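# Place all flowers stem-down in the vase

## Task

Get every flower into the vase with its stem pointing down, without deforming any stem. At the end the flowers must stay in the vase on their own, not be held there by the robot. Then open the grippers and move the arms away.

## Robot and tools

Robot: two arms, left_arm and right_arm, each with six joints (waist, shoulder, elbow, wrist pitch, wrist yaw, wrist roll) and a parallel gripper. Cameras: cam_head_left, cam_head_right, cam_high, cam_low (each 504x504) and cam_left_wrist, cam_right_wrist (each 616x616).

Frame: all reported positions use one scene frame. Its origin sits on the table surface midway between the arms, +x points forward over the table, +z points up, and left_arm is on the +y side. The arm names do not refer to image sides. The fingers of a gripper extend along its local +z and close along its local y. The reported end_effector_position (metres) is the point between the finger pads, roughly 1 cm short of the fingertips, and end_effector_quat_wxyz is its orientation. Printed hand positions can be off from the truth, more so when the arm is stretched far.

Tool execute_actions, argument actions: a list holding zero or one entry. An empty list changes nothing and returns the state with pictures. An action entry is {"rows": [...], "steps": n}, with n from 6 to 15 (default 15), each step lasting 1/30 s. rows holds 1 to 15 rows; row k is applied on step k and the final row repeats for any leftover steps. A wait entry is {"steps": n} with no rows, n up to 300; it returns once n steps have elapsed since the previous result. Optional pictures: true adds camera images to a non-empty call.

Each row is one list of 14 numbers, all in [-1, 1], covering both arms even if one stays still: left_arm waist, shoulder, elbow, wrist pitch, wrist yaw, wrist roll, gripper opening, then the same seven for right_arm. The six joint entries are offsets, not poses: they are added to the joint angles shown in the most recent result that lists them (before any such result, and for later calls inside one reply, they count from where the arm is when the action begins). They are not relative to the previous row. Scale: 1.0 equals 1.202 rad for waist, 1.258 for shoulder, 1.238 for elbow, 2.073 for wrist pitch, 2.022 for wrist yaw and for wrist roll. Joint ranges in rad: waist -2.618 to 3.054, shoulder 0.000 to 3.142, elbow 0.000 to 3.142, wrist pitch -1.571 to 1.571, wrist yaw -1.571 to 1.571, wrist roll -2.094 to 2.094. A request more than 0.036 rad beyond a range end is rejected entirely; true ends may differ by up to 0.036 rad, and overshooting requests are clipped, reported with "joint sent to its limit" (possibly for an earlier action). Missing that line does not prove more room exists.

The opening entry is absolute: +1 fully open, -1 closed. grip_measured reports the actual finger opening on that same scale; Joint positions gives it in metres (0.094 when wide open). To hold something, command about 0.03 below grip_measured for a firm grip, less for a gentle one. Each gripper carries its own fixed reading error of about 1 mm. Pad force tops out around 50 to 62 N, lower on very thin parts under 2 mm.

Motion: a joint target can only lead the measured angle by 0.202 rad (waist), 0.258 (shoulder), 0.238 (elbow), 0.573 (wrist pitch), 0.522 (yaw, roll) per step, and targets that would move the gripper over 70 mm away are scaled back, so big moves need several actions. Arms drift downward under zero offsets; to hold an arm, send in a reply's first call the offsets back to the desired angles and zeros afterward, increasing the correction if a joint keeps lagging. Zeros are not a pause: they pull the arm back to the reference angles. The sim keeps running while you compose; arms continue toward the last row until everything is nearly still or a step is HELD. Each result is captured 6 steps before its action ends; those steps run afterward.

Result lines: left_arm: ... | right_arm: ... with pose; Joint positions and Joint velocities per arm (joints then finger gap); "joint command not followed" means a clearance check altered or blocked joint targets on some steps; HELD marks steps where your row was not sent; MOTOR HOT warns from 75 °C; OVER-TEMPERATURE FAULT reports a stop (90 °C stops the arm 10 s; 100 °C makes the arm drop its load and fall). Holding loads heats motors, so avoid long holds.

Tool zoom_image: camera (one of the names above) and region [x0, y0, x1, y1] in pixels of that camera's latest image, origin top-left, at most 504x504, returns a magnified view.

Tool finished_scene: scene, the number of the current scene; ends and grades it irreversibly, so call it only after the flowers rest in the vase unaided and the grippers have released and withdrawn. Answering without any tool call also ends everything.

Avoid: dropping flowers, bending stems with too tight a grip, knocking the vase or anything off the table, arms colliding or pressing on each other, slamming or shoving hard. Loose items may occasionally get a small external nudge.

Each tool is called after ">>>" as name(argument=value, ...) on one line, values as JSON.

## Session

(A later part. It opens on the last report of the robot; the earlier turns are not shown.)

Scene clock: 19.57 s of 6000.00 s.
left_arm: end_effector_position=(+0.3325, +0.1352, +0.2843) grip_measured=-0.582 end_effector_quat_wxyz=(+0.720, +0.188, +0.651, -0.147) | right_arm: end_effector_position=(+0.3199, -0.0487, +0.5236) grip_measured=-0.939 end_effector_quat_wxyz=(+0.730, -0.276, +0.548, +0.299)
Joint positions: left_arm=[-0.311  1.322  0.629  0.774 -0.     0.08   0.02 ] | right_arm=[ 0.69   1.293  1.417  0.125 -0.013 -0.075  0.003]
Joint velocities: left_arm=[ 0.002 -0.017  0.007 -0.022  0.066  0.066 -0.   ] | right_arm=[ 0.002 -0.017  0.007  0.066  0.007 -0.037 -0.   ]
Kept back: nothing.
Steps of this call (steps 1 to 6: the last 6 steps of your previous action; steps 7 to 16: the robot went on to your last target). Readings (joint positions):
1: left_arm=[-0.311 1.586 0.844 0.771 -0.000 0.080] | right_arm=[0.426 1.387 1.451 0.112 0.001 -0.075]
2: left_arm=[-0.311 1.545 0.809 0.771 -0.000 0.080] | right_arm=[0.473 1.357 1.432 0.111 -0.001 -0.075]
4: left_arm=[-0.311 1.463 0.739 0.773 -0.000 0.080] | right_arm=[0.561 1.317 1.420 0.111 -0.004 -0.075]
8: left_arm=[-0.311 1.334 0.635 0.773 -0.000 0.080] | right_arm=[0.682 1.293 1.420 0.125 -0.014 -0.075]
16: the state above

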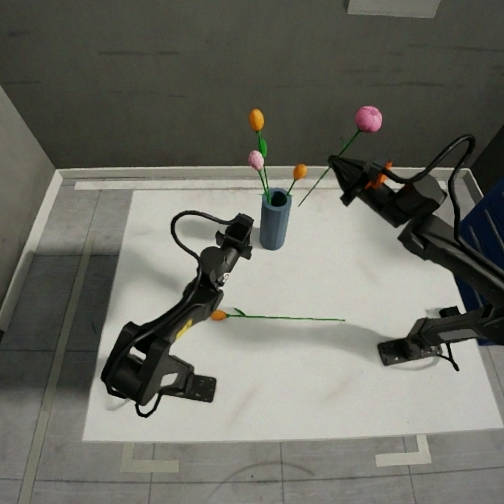

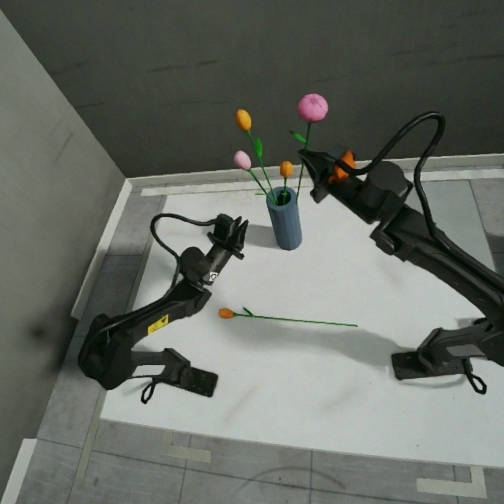

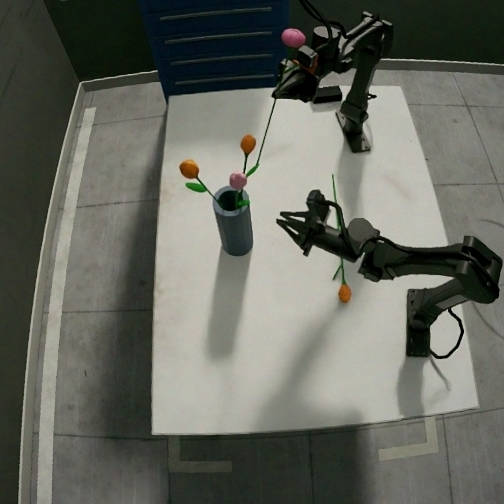

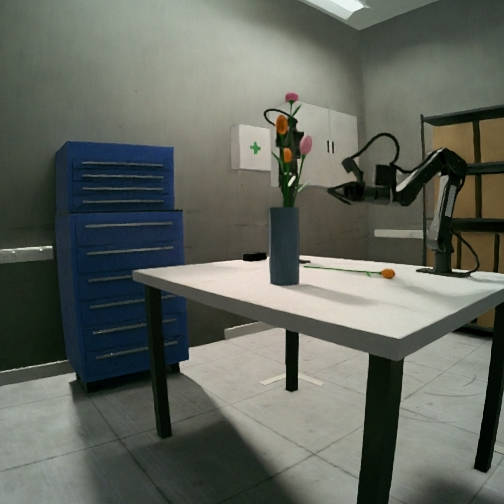

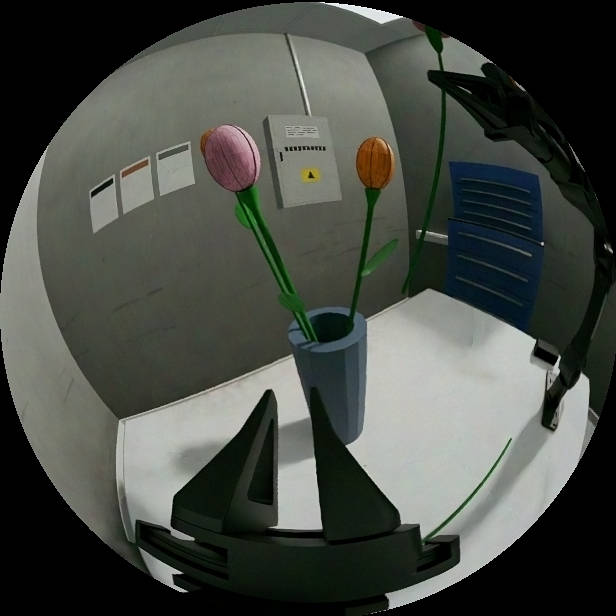

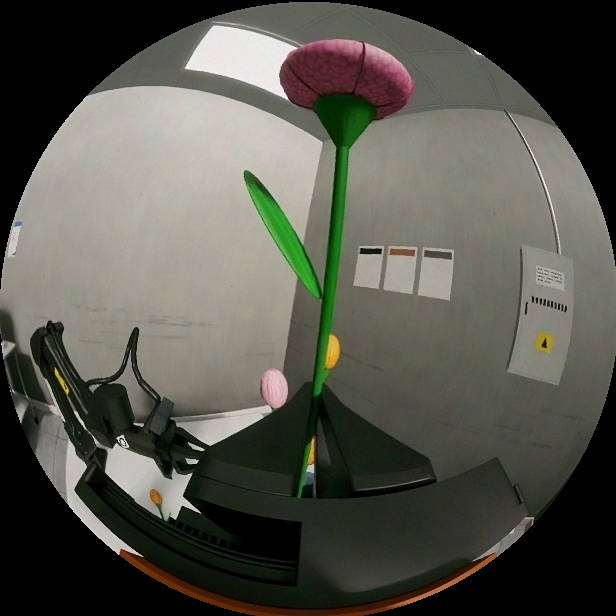

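>>> execute_actions(actions=[{"rows":[[0.03,0,0,0,0,0,-0.58,0.02,0.015,0.02,0,0.03,0,-0.952],[0.065,0,0,0,0,0,-0.58,0.045,0.04,0.05,-0.005,0.07,0,-0.952],[0.1,0,0,0,0,0,-0.58,0.07,0.07,0.085,-0.01,0.11,0,-0.952],[0.14,0,0,0,0,0,-0.58,0.1,0.105,0.12,-0.015,0.15,0,-0.952],[0.18,0,0,0,0,0,-0.58,0.13,0.14,0.155,-0.02,0.19,0,-0.952],[0.22,0,0,0,0,0,-0.58,0.16,0.175,0.19,-0.025,0.23,0,-0.952],[0.26,0,0,0,0,0,-0.58,0.185,0.21,0.23,-0.03,0.27,0,-0.952],[0.3,0,0,0,0,0,-0.58,0.21,0.245,0.27,-0.035,0.31,0,-0.952],[0.34,0,0,0,0,0,-0.58,0.235,0.28,0.31,-0.04,0.35,0,-0.952],[0.38,0,0,0,0,0,-0.58,0.255,0.315,0.35,-0.045,0.39,0,-0.952],[0.42,0,0,0,0,0,-0.58,0.275,0.35,0.39,-0.05,0.43,0,-0.952],[0.46,0,0,0,0,0,-0.58,0.29,0.385,0.43,-0.055,0.47,0,-0.952],[0.5,0,0,0,0,0,-0.58,0.305,0.42,0.47,-0.06,0.51,0,-0.952],[0.53,0,0,0,0,0,-0.58,0.316,0.45,0.505,-0.064,0.555,0,-0.952],[0.55,0,0,0,0,0,-0.58,0.326,0.47,0.535,-0.068,0.597,0,-0.952]],"steps":15}])

>>> execute_actions(actions=[{"steps":24}], pictures=true)

Scene clock: 21.03 s of 6000.00 s.
left_arm: end_effector_position=(+0.3756, +0.2663, +0.2843) grip_measured=-0.582 end_effector_quat_wxyz=(+0.735, +0.082, +0.673, -0.030) | right_arm: end_effector_position=(+0.3310, +0.0144, +0.5380) grip_measured=-0.939 end_effector_quat_wxyz=(+0.740, -0.190, +0.591, +0.259)
Joint positions: left_arm=[0.015 1.322 0.629 0.774 0.008 0.08  0.02 ] | right_arm=[ 0.912  1.554  1.71   0.095  0.406 -0.075  0.003]
Joint velocities: left_arm=[ 1.355  0.002 -0.012  0.037 -0.081  0.007  0.001] | right_arm=[ 0.901  1.36   1.36  -0.198  1.912 -0.022  0.   ]
Steps of this call (steps 1 to 15: the robot went on to your last target; steps 16 to 35: nothing new was sent; steps 36 to 44: the first 9 steps of this action). Readings (joint positions):
36: left_arm=[-0.307 1.322 0.629 0.774 0.001 0.080] | right_arm=[0.693 1.294 1.417 0.125 -0.004 -0.075]
37: left_arm=[-0.294 1.322 0.629 0.774 0.005 0.080] | right_arm=[0.702 1.300 1.424 0.121 0.021 -0.075]
39: left_arm=[-0.232 1.322 0.629 0.774 0.010 0.080] | right_arm=[0.743 1.342 1.479 0.112 0.104 -0.075]
43: left_arm=[-0.035 1.322 0.629 0.774 0.009 0.080] | right_arm=[0.878 1.507 1.662 0.101 0.339 -0.075]
44: the state above

Scene clock: 21.83 s of 6000.00 s.
left_arm: end_effector_position=(+0.3732, +0.4136, +0.2843) grip_measured=-0.582 end_effector_quat_wxyz=(+0.729, -0.037, +0.677, +0.099) | right_arm: end_effector_position=(+0.3514, +0.0320, +0.4786) grip_measured=-0.939 end_effector_quat_wxyz=(+0.723, -0.004, +0.690, +0.034)
Joint positions: left_arm=[ 0.354  1.322  0.629  0.774 -0.007  0.08   0.02 ] | right_arm=[ 1.086  1.912  2.054 -0.016  1.182 -0.075  0.003]
Joint velocities: left_arm=[ 0.007 -0.007 -0.012  0.037  0.037 -0.022 -0.001] | right_arm=[-0.002 -0.007 -0.007  0.051  0.066 -0.051 -0.001]
Kept back: nothing.
Steps of this call (steps 1 to 6: the last 6 steps of your previous action; steps 7 to 24: the robot went on to your last target). Readings (joint positions):
1: left_arm=[0.064 1.322 0.629 0.774 0.006 0.080] | right_arm=[0.943 1.602 1.757 0.088 0.475 -0.075]
2: left_arm=[0.113 1.322 0.629 0.774 0.006 0.080] | right_arm=[0.971 1.651 1.805 0.078 0.547 -0.075]
4: left_arm=[0.208 1.322 0.629 0.774 0.005 0.080] | right_arm=[1.020 1.748 1.899 0.057 0.695 -0.075]
8: left_arm=[0.346 1.322 0.629 0.774 -0.006 0.080] | right_arm=[1.078 1.893 2.029 0.018 0.966 -0.075]
24: the state above

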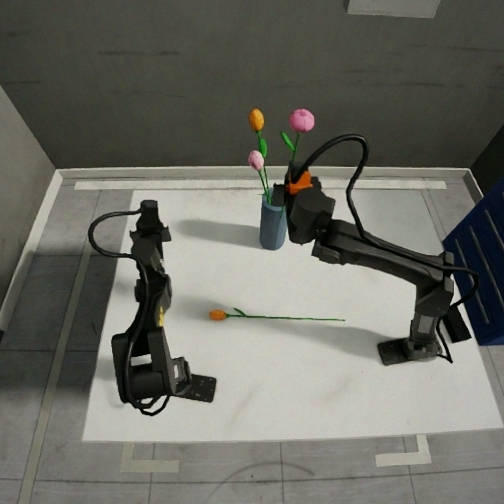

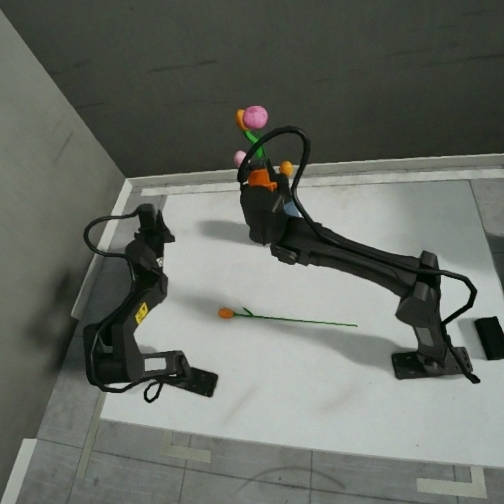

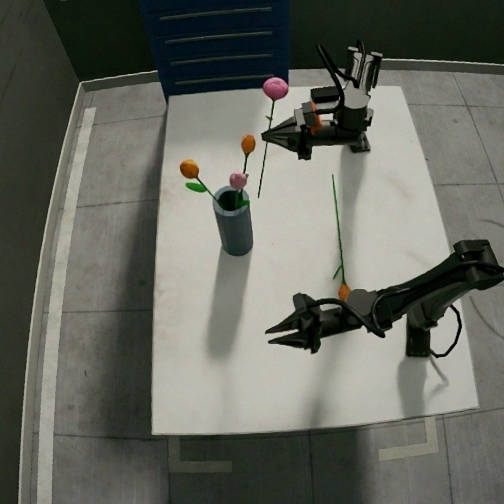

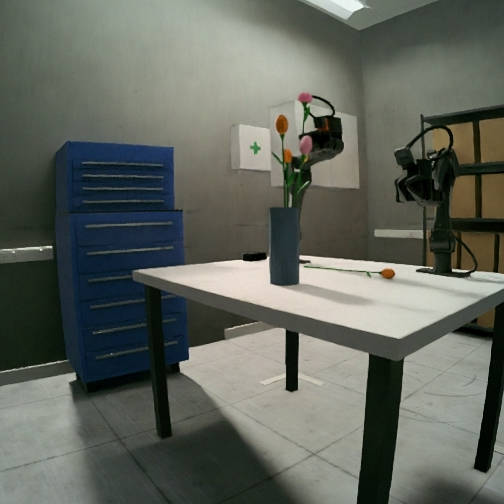

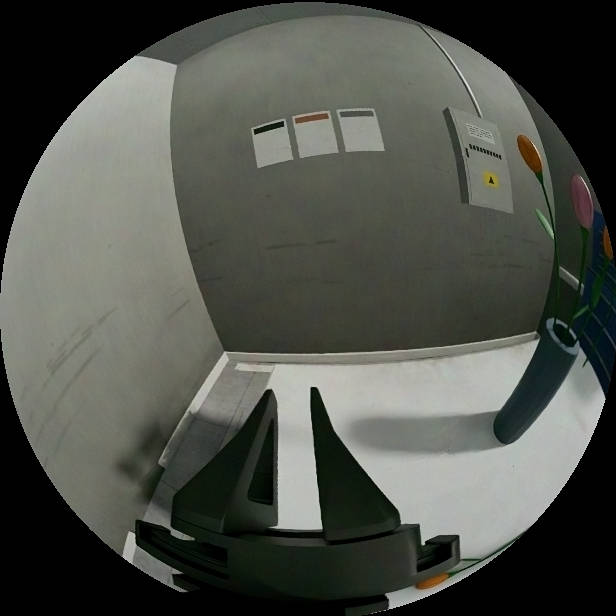

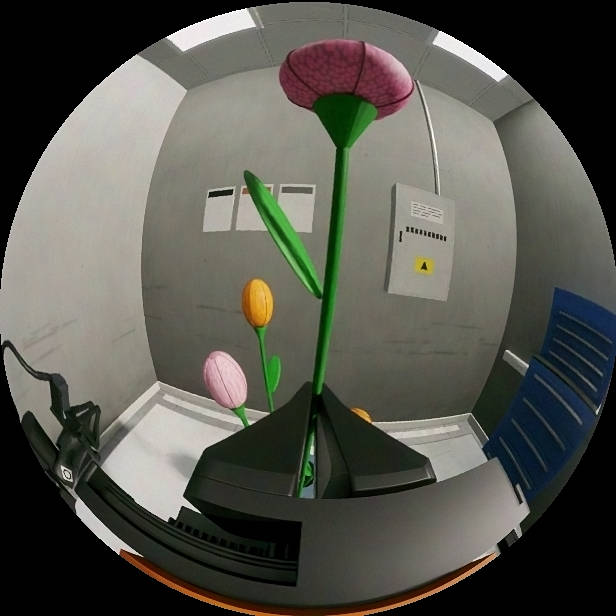

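>>> execute_actions(actions=[{"rows":[[0,0,0,0,0,0,-0.58,0,0,0.025,0,0,-0.015,-0.952],[0,0,0,0,0,0,-0.58,0,0,0.05,0,0,-0.03,-0.952],[0,0,0,0,0,0,-0.58,0,0.005,0.07,0,0,-0.045,-0.952],[0,0,0,0,0,0,-0.58,-0.005,0.012,0.09,0,-0.005,-0.055,-0.952],[0,0,0,0,0,0,-0.58,-0.015,0.02,0.105,0,-0.012,-0.065,-0.952],[0,0,0,0,0,0,-0.58,-0.027,0.028,0.12,0,-0.019,-0.065,-0.952],[0,0,0,0,0,0,-0.58,-0.039,0.036,0.13,0,-0.026,-0.065,-0.952],[0,0,0,0,0,0,-0.58,-0.051,0.044,0.14,0,-0.033,-0.065,-0.952],[0,0,0,0,0,0,-0.58,-0.063,0.052,0.15,0,-0.04,-0.065,-0.952],[0,0,0,0,0,0,-0.58,-0.075,0.06,0.16,0,-0.047,-0.065,-0.952],[0,0,0,0,0,0,-0.58,-0.087,0.068,0.17,0,-0.054,-0.065,-0.952],[0,0,0,0,0,0,-0.58,-0.099,0.076,0.18,0,-0.061,-0.065,-0.952],[0,0,0,0,0,0,-0.58,-0.11,0.084,0.19,0,-0.067,-0.065,-0.952],[0,0,0,0,0,0,-0.58,-0.118,0.09,0.198,0,-0.072,-0.065,-0.952],[0,0,0,0,0,0,-0.58,-0.122,0.095,0.205,0,-0.075,-0.065,-0.952]],"steps":15}])

>>> execute_actions(actions=[{"steps":16}], pictures=true)

>>> zoom_image(camera="cam_head_left", region=[220,90,340,230])

>>> zoom_image(camera="cam_high", region=[170,110,300,240])

>>> zoom_image(camera="cam_low", region=[230,90,370,230])

Scene clock: 23.13 s of 6000.00 s.
left_arm: end_effector_position=(+0.3732, +0.4136, +0.2843) grip_measured=-0.582 end_effector_quat_wxyz=(+0.729, -0.037, +0.677, +0.099) | right_arm: end_effector_position=(+0.3624, +0.0259, +0.5112) grip_measured=-0.939 end_effector_quat_wxyz=(+0.737, -0.006, +0.675, +0.029)
Joint positions: left_arm=[ 0.354  1.322  0.629  0.774 -0.007  0.08   0.02 ] | right_arm=[ 1.055  1.954  2.194 -0.02   1.15  -0.171  0.003]
Joint velocities: left_arm=[-0.002  0.007  0.007 -0.007 -0.007 -0.037  0.   ] | right_arm=[-0.403  0.12   0.447 -0.007 -0.271 -0.183  0.001]
Steps of this call (steps 1 to 30: the robot went on to your last target; steps 31 to 39: the first 9 steps of this action). Readings (joint positions):
31: left_arm=[0.354 1.322 0.629 0.774 -0.007 0.080] | right_arm=[1.086 1.912 2.054 -0.016 1.188 -0.078]
32: left_arm=[0.354 1.322 0.629 0.774 -0.007 0.080] | right_arm=[1.086 1.914 2.060 -0.018 1.188 -0.087]
34: left_arm=[0.354 1.322 0.629 0.774 -0.007 0.080] | right_arm=[1.086 1.926 2.095 -0.020 1.187 -0.115]
38: left_arm=[0.354 1.322 0.629 0.774 -0.007 0.080] | right_arm=[1.067 1.949 2.178 -0.020 1.159 -0.164]
39: the state above

Scene clock: 23.67 s of 6000.00 s.
left_arm: end_effector_position=(+0.3732, +0.4136, +0.2843) grip_measured=-0.582 end_effector_quat_wxyz=(+0.729, -0.037, +0.677, +0.099) | right_arm: end_effector_position=(+0.4177, +0.0202, +0.5052) grip_measured=-0.939 end_effector_quat_wxyz=(+0.745, -0.012, +0.667, +0.009)
Joint positions: left_arm=[ 0.354  1.322  0.629  0.774 -0.007  0.08   0.02 ] | right_arm=[ 0.933  2.041  2.279 -0.018  1.046 -0.198  0.003]
Joint velocities: left_arm=[-0.002 -0.002 -0.002 -0.007 -0.022 -0.022 -0.   ] | right_arm=[-0.007  0.002 -0.007 -0.051 -0.022  0.037  0.001]
Kept back: nothing.
Steps of this call (steps 1 to 6: the last 6 steps of your previous action; steps 7 to 16: the robot went on to your last target). Readings (joint positions):
1: left_arm=[0.354 1.322 0.629 0.774 -0.007 0.080] | right_arm=[1.040 1.960 2.210 -0.020 1.139 -0.176]
2: left_arm=[0.354 1.322 0.629 0.774 -0.007 0.080] | right_arm=[1.023 1.967 2.224 -0.019 1.129 -0.180]
4: left_arm=[0.354 1.322 0.629 0.774 -0.007 0.080] | right_arm=[0.988 1.984 2.250 -0.019 1.106 -0.186]
8: left_arm=[0.354 1.322 0.629 0.774 -0.007 0.080] | right_arm=[0.937 2.021 2.279 -0.018 1.072 -0.193]
16: the state above

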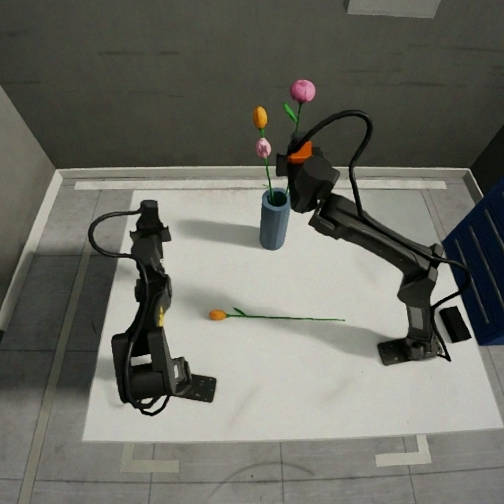

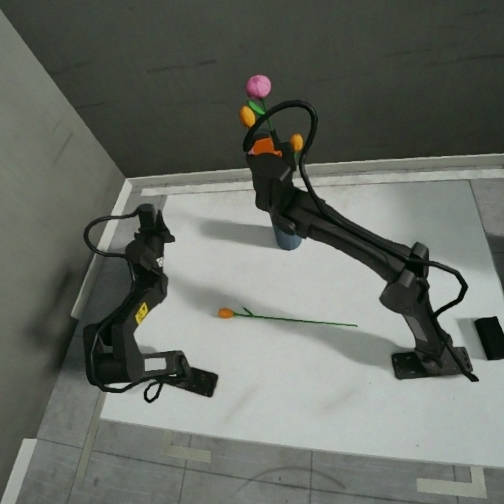

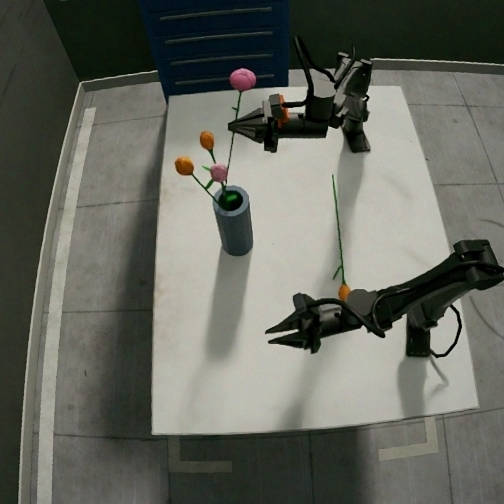

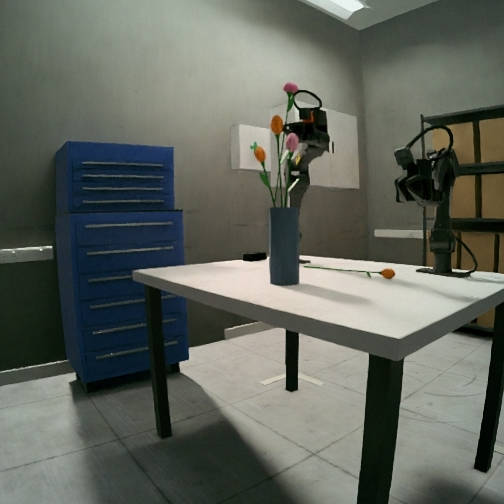

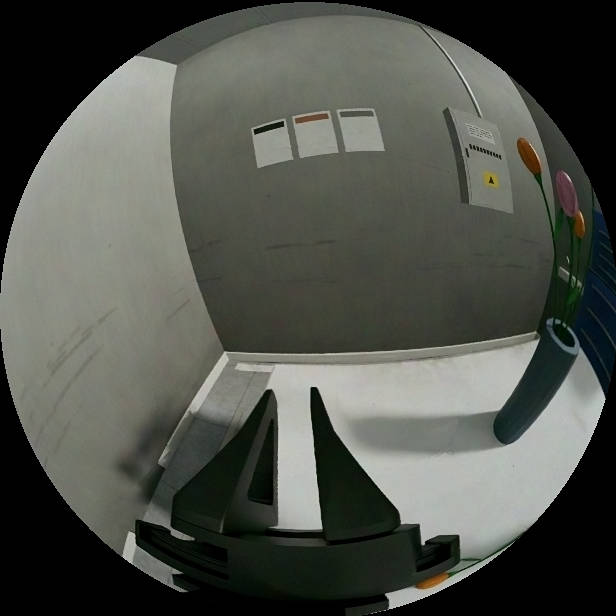

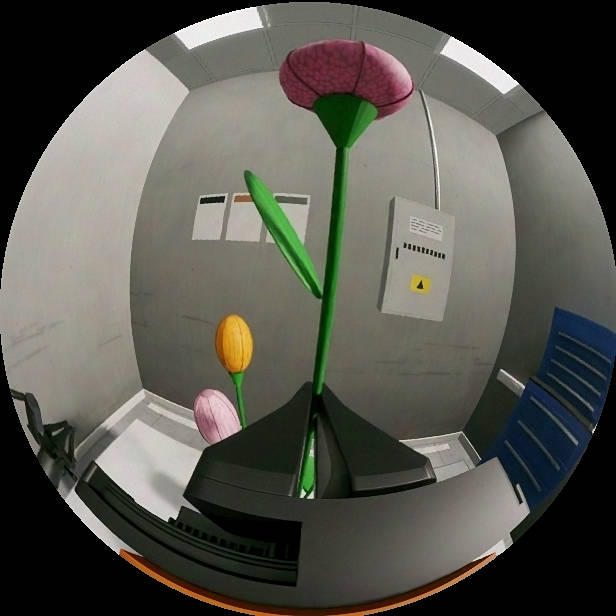

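Region (220, 90, 340, 230) of cam_head_left's 504x504 image, scaled by 3.600, with more detail than that image has; it fills the left 432 columns of this view, and the rest is white.

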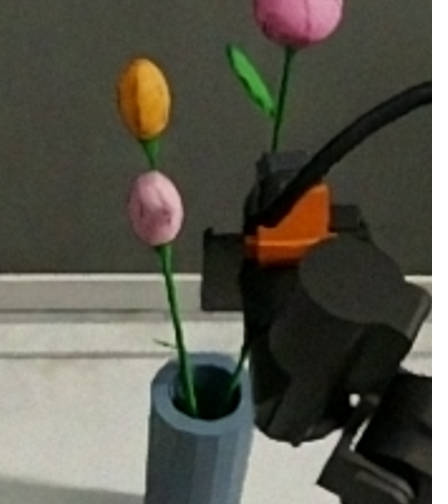

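Region (170, 110, 300, 240) of cam_high's 504x504 image, scaled by 3.877, with more detail than that image has.

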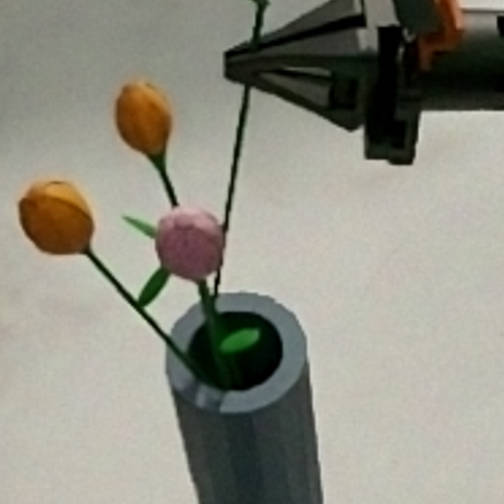

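Region (230, 90, 370, 230) of cam_low's 504x504 image, scaled by 3.600, with more detail than that image has.

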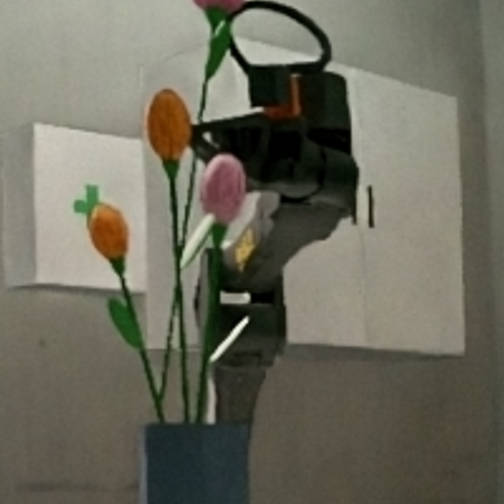

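>>> execute_actions(actions=[{"rows":[[0,0,0,0,0,0,-0.58,0.008,0,0,0,0,0,-0.952],[0,0,0,0,0,0,-0.58,0.016,0,0,0,-0.005,0,-0.952],[0,0,0,0,0,0,-0.58,0.024,0,0,0,-0.01,0,-0.952],[0,0,0,0,0,0,-0.58,0.032,0,-0.01,0,-0.015,0,-0.952],[0,0,0,0,0,0,-0.58,0.039,0,-0.02,0,-0.02,0,-0.952],[0,0,0,0,0,0,-0.58,0.039,0,-0.03,0,-0.02,0,-0.952]],"steps":10}])

>>> execute_actions(actions=[{"steps":14}], pictures=true)

>>> zoom_image(camera="cam_head_left", region=[220,90,340,230])

>>> zoom_image(camera="cam_high", region=[170,110,300,240])

>>> zoom_image(camera="cam_low", region=[230,90,370,230])

Scene clock: 24.33 s of 6000.00 s.
left_arm: end_effector_position=(+0.3732, +0.4136, +0.2843) grip_measured=-0.582 end_effector_quat_wxyz=(+0.729, -0.037, +0.677, +0.099) | right_arm: end_effector_position=(+0.4146, +0.0242, +0.5054) grip_measured=-0.939 end_effector_quat_wxyz=(+0.745, -0.017, +0.667, +0.014)
Joint positions: left_arm=[ 0.354  1.322  0.629  0.774 -0.007  0.08   0.02 ] | right_arm=[ 0.941  2.041  2.279 -0.018  1.04  -0.198  0.003]
Joint velocities: left_arm=[ 0.007  0.002 -0.002 -0.022 -0.037 -0.022 -0.001] | right_arm=[ 0.139  0.002  0.002  0.022 -0.037 -0.022 -0.001]
Steps of this call (steps 1 to 15: the robot went on to your last target; step 16: nothing new was sent; steps 17 to 20: the first 4 steps of this action). Readings (joint positions):
17: left_arm=[0.354 1.322 0.629 0.774 -0.007 0.080] | right_arm=[0.933 2.041 2.279 -0.018 1.041 -0.198]
18: left_arm=[0.354 1.322 0.629 0.774 -0.007 0.080] | right_arm=[0.934 2.041 2.279 -0.018 1.041 -0.198]
20: the state above

Scene clock: 24.80 s of 6000.00 s.
left_arm: end_effector_position=(+0.3732, +0.4136, +0.2843) grip_measured=-0.582 end_effector_quat_wxyz=(+0.729, -0.037, +0.677, +0.099) | right_arm: end_effector_position=(+0.4014, +0.0502, +0.4888) grip_measured=-0.939 end_effector_quat_wxyz=(+0.739, -0.053, +0.671, +0.024)
Joint positions: left_arm=[ 0.354  1.322  0.629  0.774 -0.007  0.08   0.02 ] | right_arm=[ 0.981  2.047  2.243 -0.017  1.015 -0.198  0.003]
Joint velocities: left_arm=[ 0.012 -0.017 -0.007  0.007 -0.007 -0.051  0.   ] | right_arm=[-0.017 -0.037 -0.007  0.037 -0.007 -0.007 -0.001]
Kept back: nothing.
Steps of this call (steps 1 to 6: the last 6 steps of your previous action; steps 7 to 14: the robot went on to your last target). Readings (joint positions):
1: left_arm=[0.354 1.322 0.629 0.774 -0.007 0.080] | right_arm=[0.947 2.041 2.276 -0.018 1.037 -0.198]
2: left_arm=[0.354 1.322 0.629 0.774 -0.007 0.080] | right_arm=[0.955 2.041 2.271 -0.017 1.034 -0.198]
4: left_arm=[0.354 1.322 0.629 0.774 -0.007 0.080] | right_arm=[0.970 2.041 2.257 -0.017 1.026 -0.198]
8: left_arm=[0.354 1.322 0.629 0.774 -0.007 0.080] | right_arm=[0.981 2.046 2.244 -0.017 1.017 -0.198]
14: the state above

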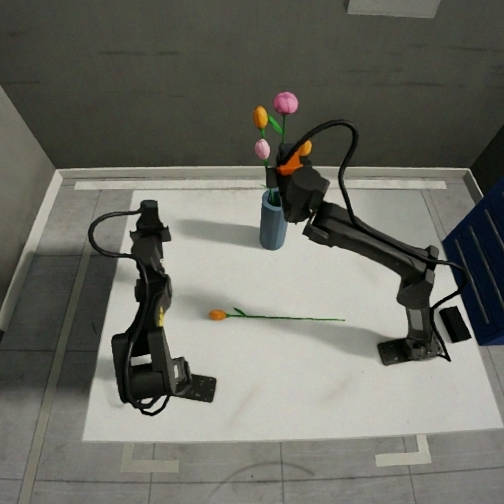

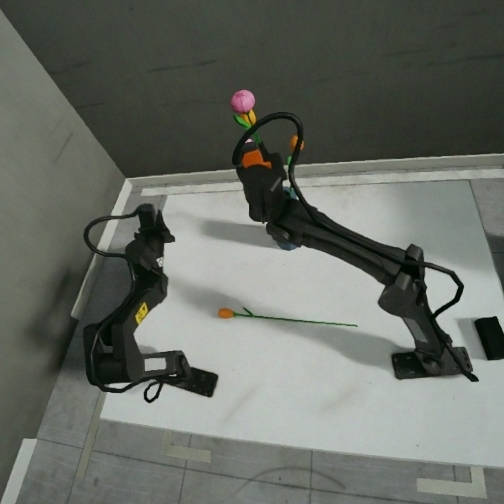

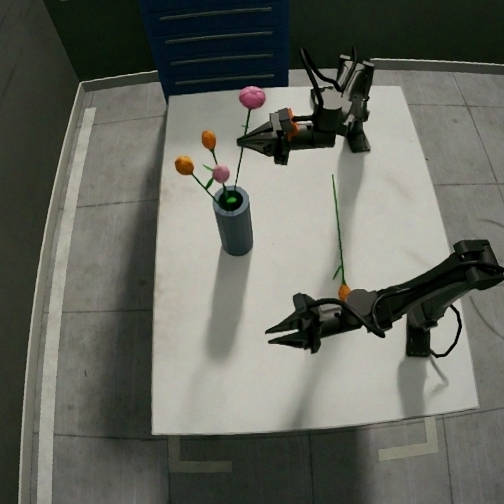

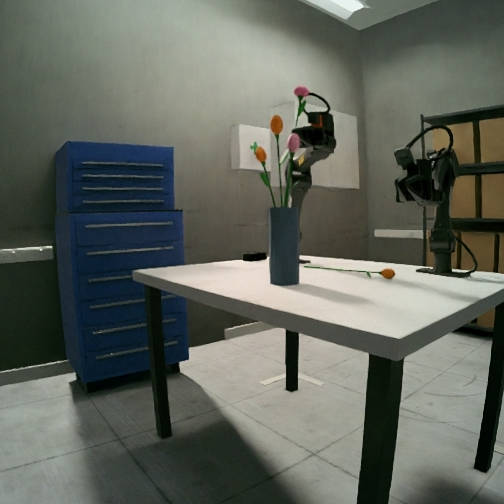

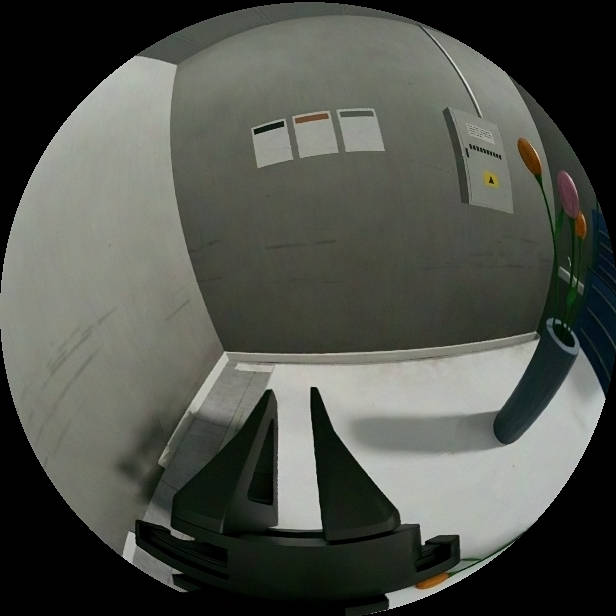

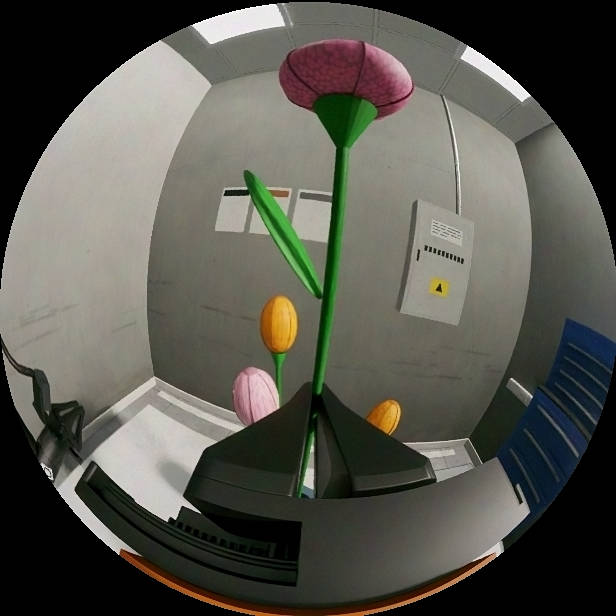

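Region (220, 90, 340, 230) of cam_head_left's 504x504 image, scaled by 3.600, with more detail than that image has; it fills the left 432 columns of this view, and the rest is white.

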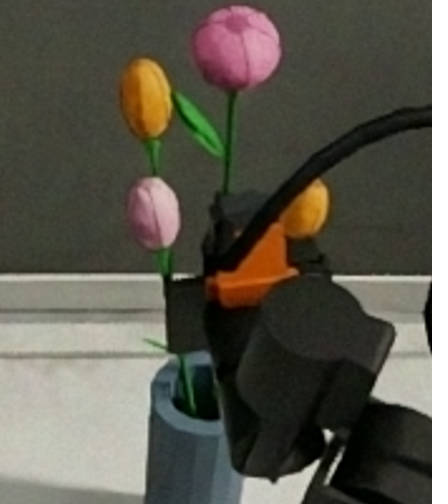

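Region (170, 110, 300, 240) of cam_high's 504x504 image, scaled by 3.877, with more detail than that image has.

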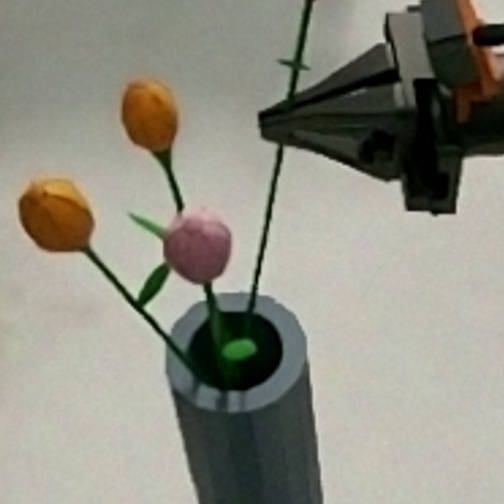

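Region (230, 90, 370, 230) of cam_low's 504x504 image, scaled by 3.600, with more detail than that image has.

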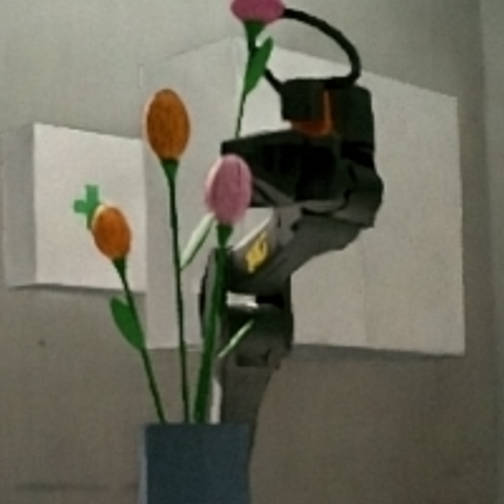

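>>> execute_actions(actions=[{"rows":[[0,0,0,0,0,0,-0.58,-0.002,-0.015,-0.02,0.01,0,0.003,-0.952],[0,0,0,0,0,0,-0.58,-0.004,-0.027,-0.045,0.022,0,0.006,-0.952],[0,0,0,0,0,0,-0.58,-0.006,-0.037,-0.075,0.034,0,0.009,-0.952],[0,0,0,0,0,0,-0.58,-0.008,-0.045,-0.105,0.046,0,0.012,-0.952],[0,0,0,0,0,0,-0.58,-0.01,-0.051,-0.135,0.058,0,0.015,-0.952],[0,0,0,0,0,0,-0.58,-0.012,-0.055,-0.165,0.07,0,0.018,-0.952],[0,0,0,0,0,0,-0.58,-0.014,-0.055,-0.195,0.082,0,0.02,-0.952],[0,0,0,0,0,0,-0.58,-0.016,-0.055,-0.222,0.093,-0.005,0.022,-0.952],[0,0,0,0,0,0,-0.58,-0.018,-0.055,-0.248,0.104,-0.005,0.024,-0.952],[0,0,0,0,0,0,-0.58,-0.02,-0.055,-0.273,0.115,-0.005,0.026,-0.952],[0,0,0,0,0,0,-0.58,-0.021,-0.055,-0.297,0.126,-0.008,0.028,-0.952],[0,0,0,0,0,0,-0.58,-0.022,-0.055,-0.32,0.136,-0.008,0.03,-0.952],[0,0,0,0,0,0,-0.58,-0.023,-0.055,-0.343,0.146,-0.01,0.032,-0.952],[0,0,0,0,0,0,-0.58,-0.024,-0.055,-0.365,0.155,-0.01,0.034,-0.952],[0,0,0,0,0,0,-0.58,-0.025,-0.055,-0.384,0.162,-0.01,0.036,-0.952]],"steps":15}])

>>> execute_actions(actions=[{"steps":14}], pictures=true)

>>> zoom_image(camera="cam_high", region=[170,110,300,240])

Scene clock: 25.67 s of 6000.00 s.
left_arm: end_effector_position=(+0.3732, +0.4136, +0.2843) grip_measured=-0.582 end_effector_quat_wxyz=(+0.729, -0.037, +0.677, +0.099) | right_arm: end_effector_position=(+0.4063, +0.0528, +0.4398) grip_measured=-0.939 end_effector_quat_wxyz=(+0.729, -0.063, +0.682, +0.013)
Joint positions: left_arm=[ 0.354  1.322  0.629  0.774 -0.007  0.08   0.02 ] | right_arm=[ 0.974  1.996  2.002  0.111  1.014 -0.175  0.003]
Joint velocities: left_arm=[-0.007 -0.022 -0.012  0.007 -0.037  0.007 -0.001] | right_arm=[-0.061 -0.037 -0.965  0.52  -0.081  0.139 -0.001]
Steps of this call (steps 1 to 17: the robot went on to your last target; steps 18 to 26: the first 9 steps of this action). Readings (joint positions):
18: left_arm=[0.354 1.322 0.629 0.774 -0.007 0.080] | right_arm=[0.981 2.047 2.239 -0.015 1.014 -0.198]
19: left_arm=[0.354 1.322 0.629 0.774 -0.007 0.080] | right_arm=[0.981 2.044 2.228 -0.006 1.014 -0.197]
21: left_arm=[0.354 1.322 0.629 0.774 -0.007 0.080] | right_arm=[0.981 2.027 2.176 0.019 1.014 -0.193]
25: left_arm=[0.354 1.322 0.629 0.774 -0.007 0.080] | right_arm=[0.976 1.997 2.036 0.091 1.014 -0.179]
26: the state above

Scene clock: 26.13 s of 6000.00 s.
left_arm: end_effector_position=(+0.3732, +0.4136, +0.2843) grip_measured=-0.582 end_effector_quat_wxyz=(+0.729, -0.037, +0.677, +0.099) | right_arm: end_effector_position=(+0.4175, +0.0575, +0.3646) grip_measured=-0.939 end_effector_quat_wxyz=(+0.715, -0.074, +0.696, +0.001)
Joint positions: left_arm=[ 0.354  1.322  0.629  0.774 -0.007  0.08   0.02 ] | right_arm=[ 0.957  2.001  1.759  0.282  1.002 -0.138  0.003]
Joint velocities: left_arm=[ 0.002 -0.002  0.002 -0.022 -0.022 -0.007 -0.   ] | right_arm=[ 0.002 -0.017 -0.027  0.168  0.007  0.051  0.   ]
Kept back: nothing.
Steps of this call (steps 1 to 6: the last 6 steps of your previous action; steps 7 to 14: the robot went on to your last target). Readings (joint positions):
1: left_arm=[0.354 1.322 0.629 0.774 -0.007 0.080] | right_arm=[0.972 1.996 1.968 0.131 1.014 -0.171]
2: left_arm=[0.354 1.322 0.629 0.774 -0.007 0.080] | right_arm=[0.969 1.996 1.934 0.150 1.012 -0.167]
4: left_arm=[0.354 1.322 0.629 0.774 -0.007 0.080] | right_arm=[0.964 1.996 1.866 0.185 1.009 -0.159]
8: left_arm=[0.354 1.322 0.629 0.774 -0.007 0.080] | right_arm=[0.958 1.998 1.770 0.239 1.005 -0.146]
14: the state above

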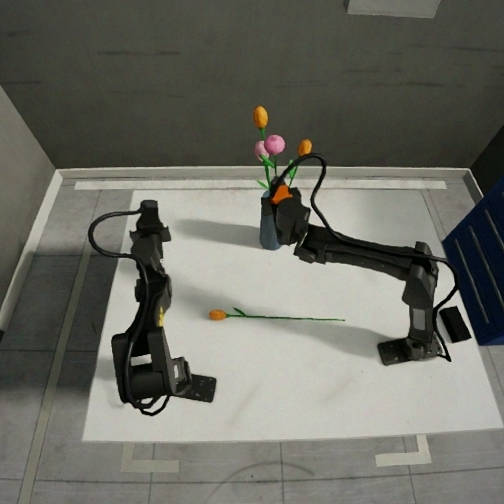

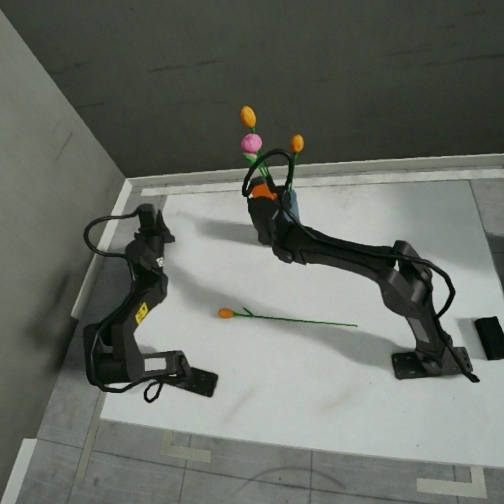

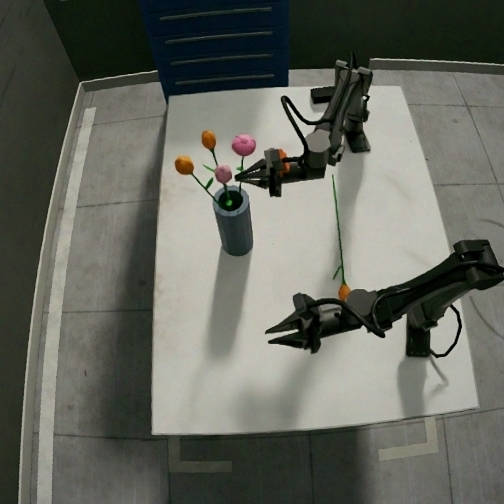

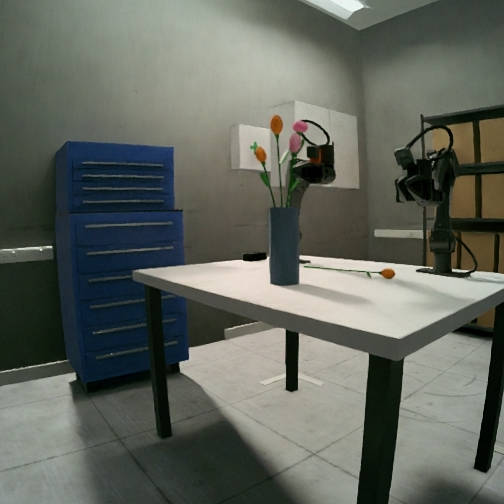

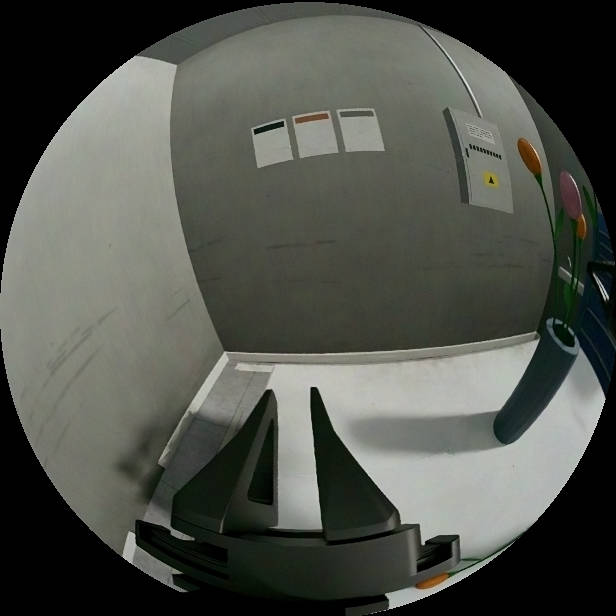

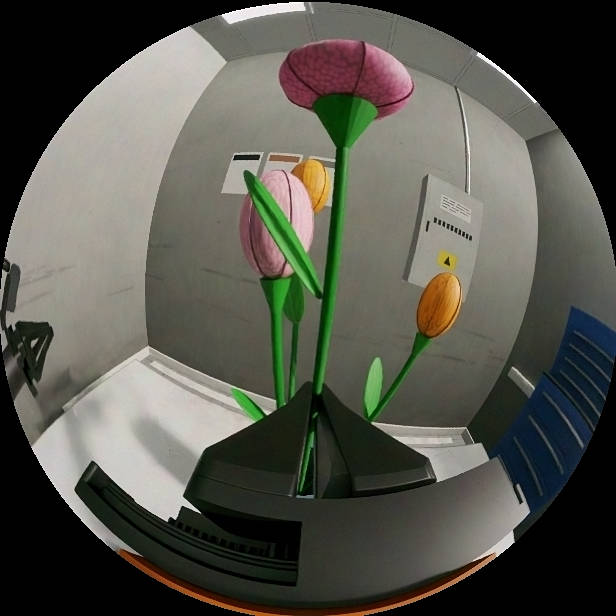

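Region (170, 110, 300, 240) of cam_high's 504x504 image, scaled by 3.877, with more detail than that image has.

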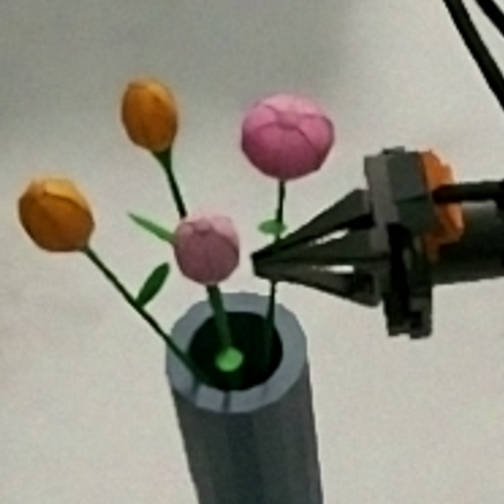

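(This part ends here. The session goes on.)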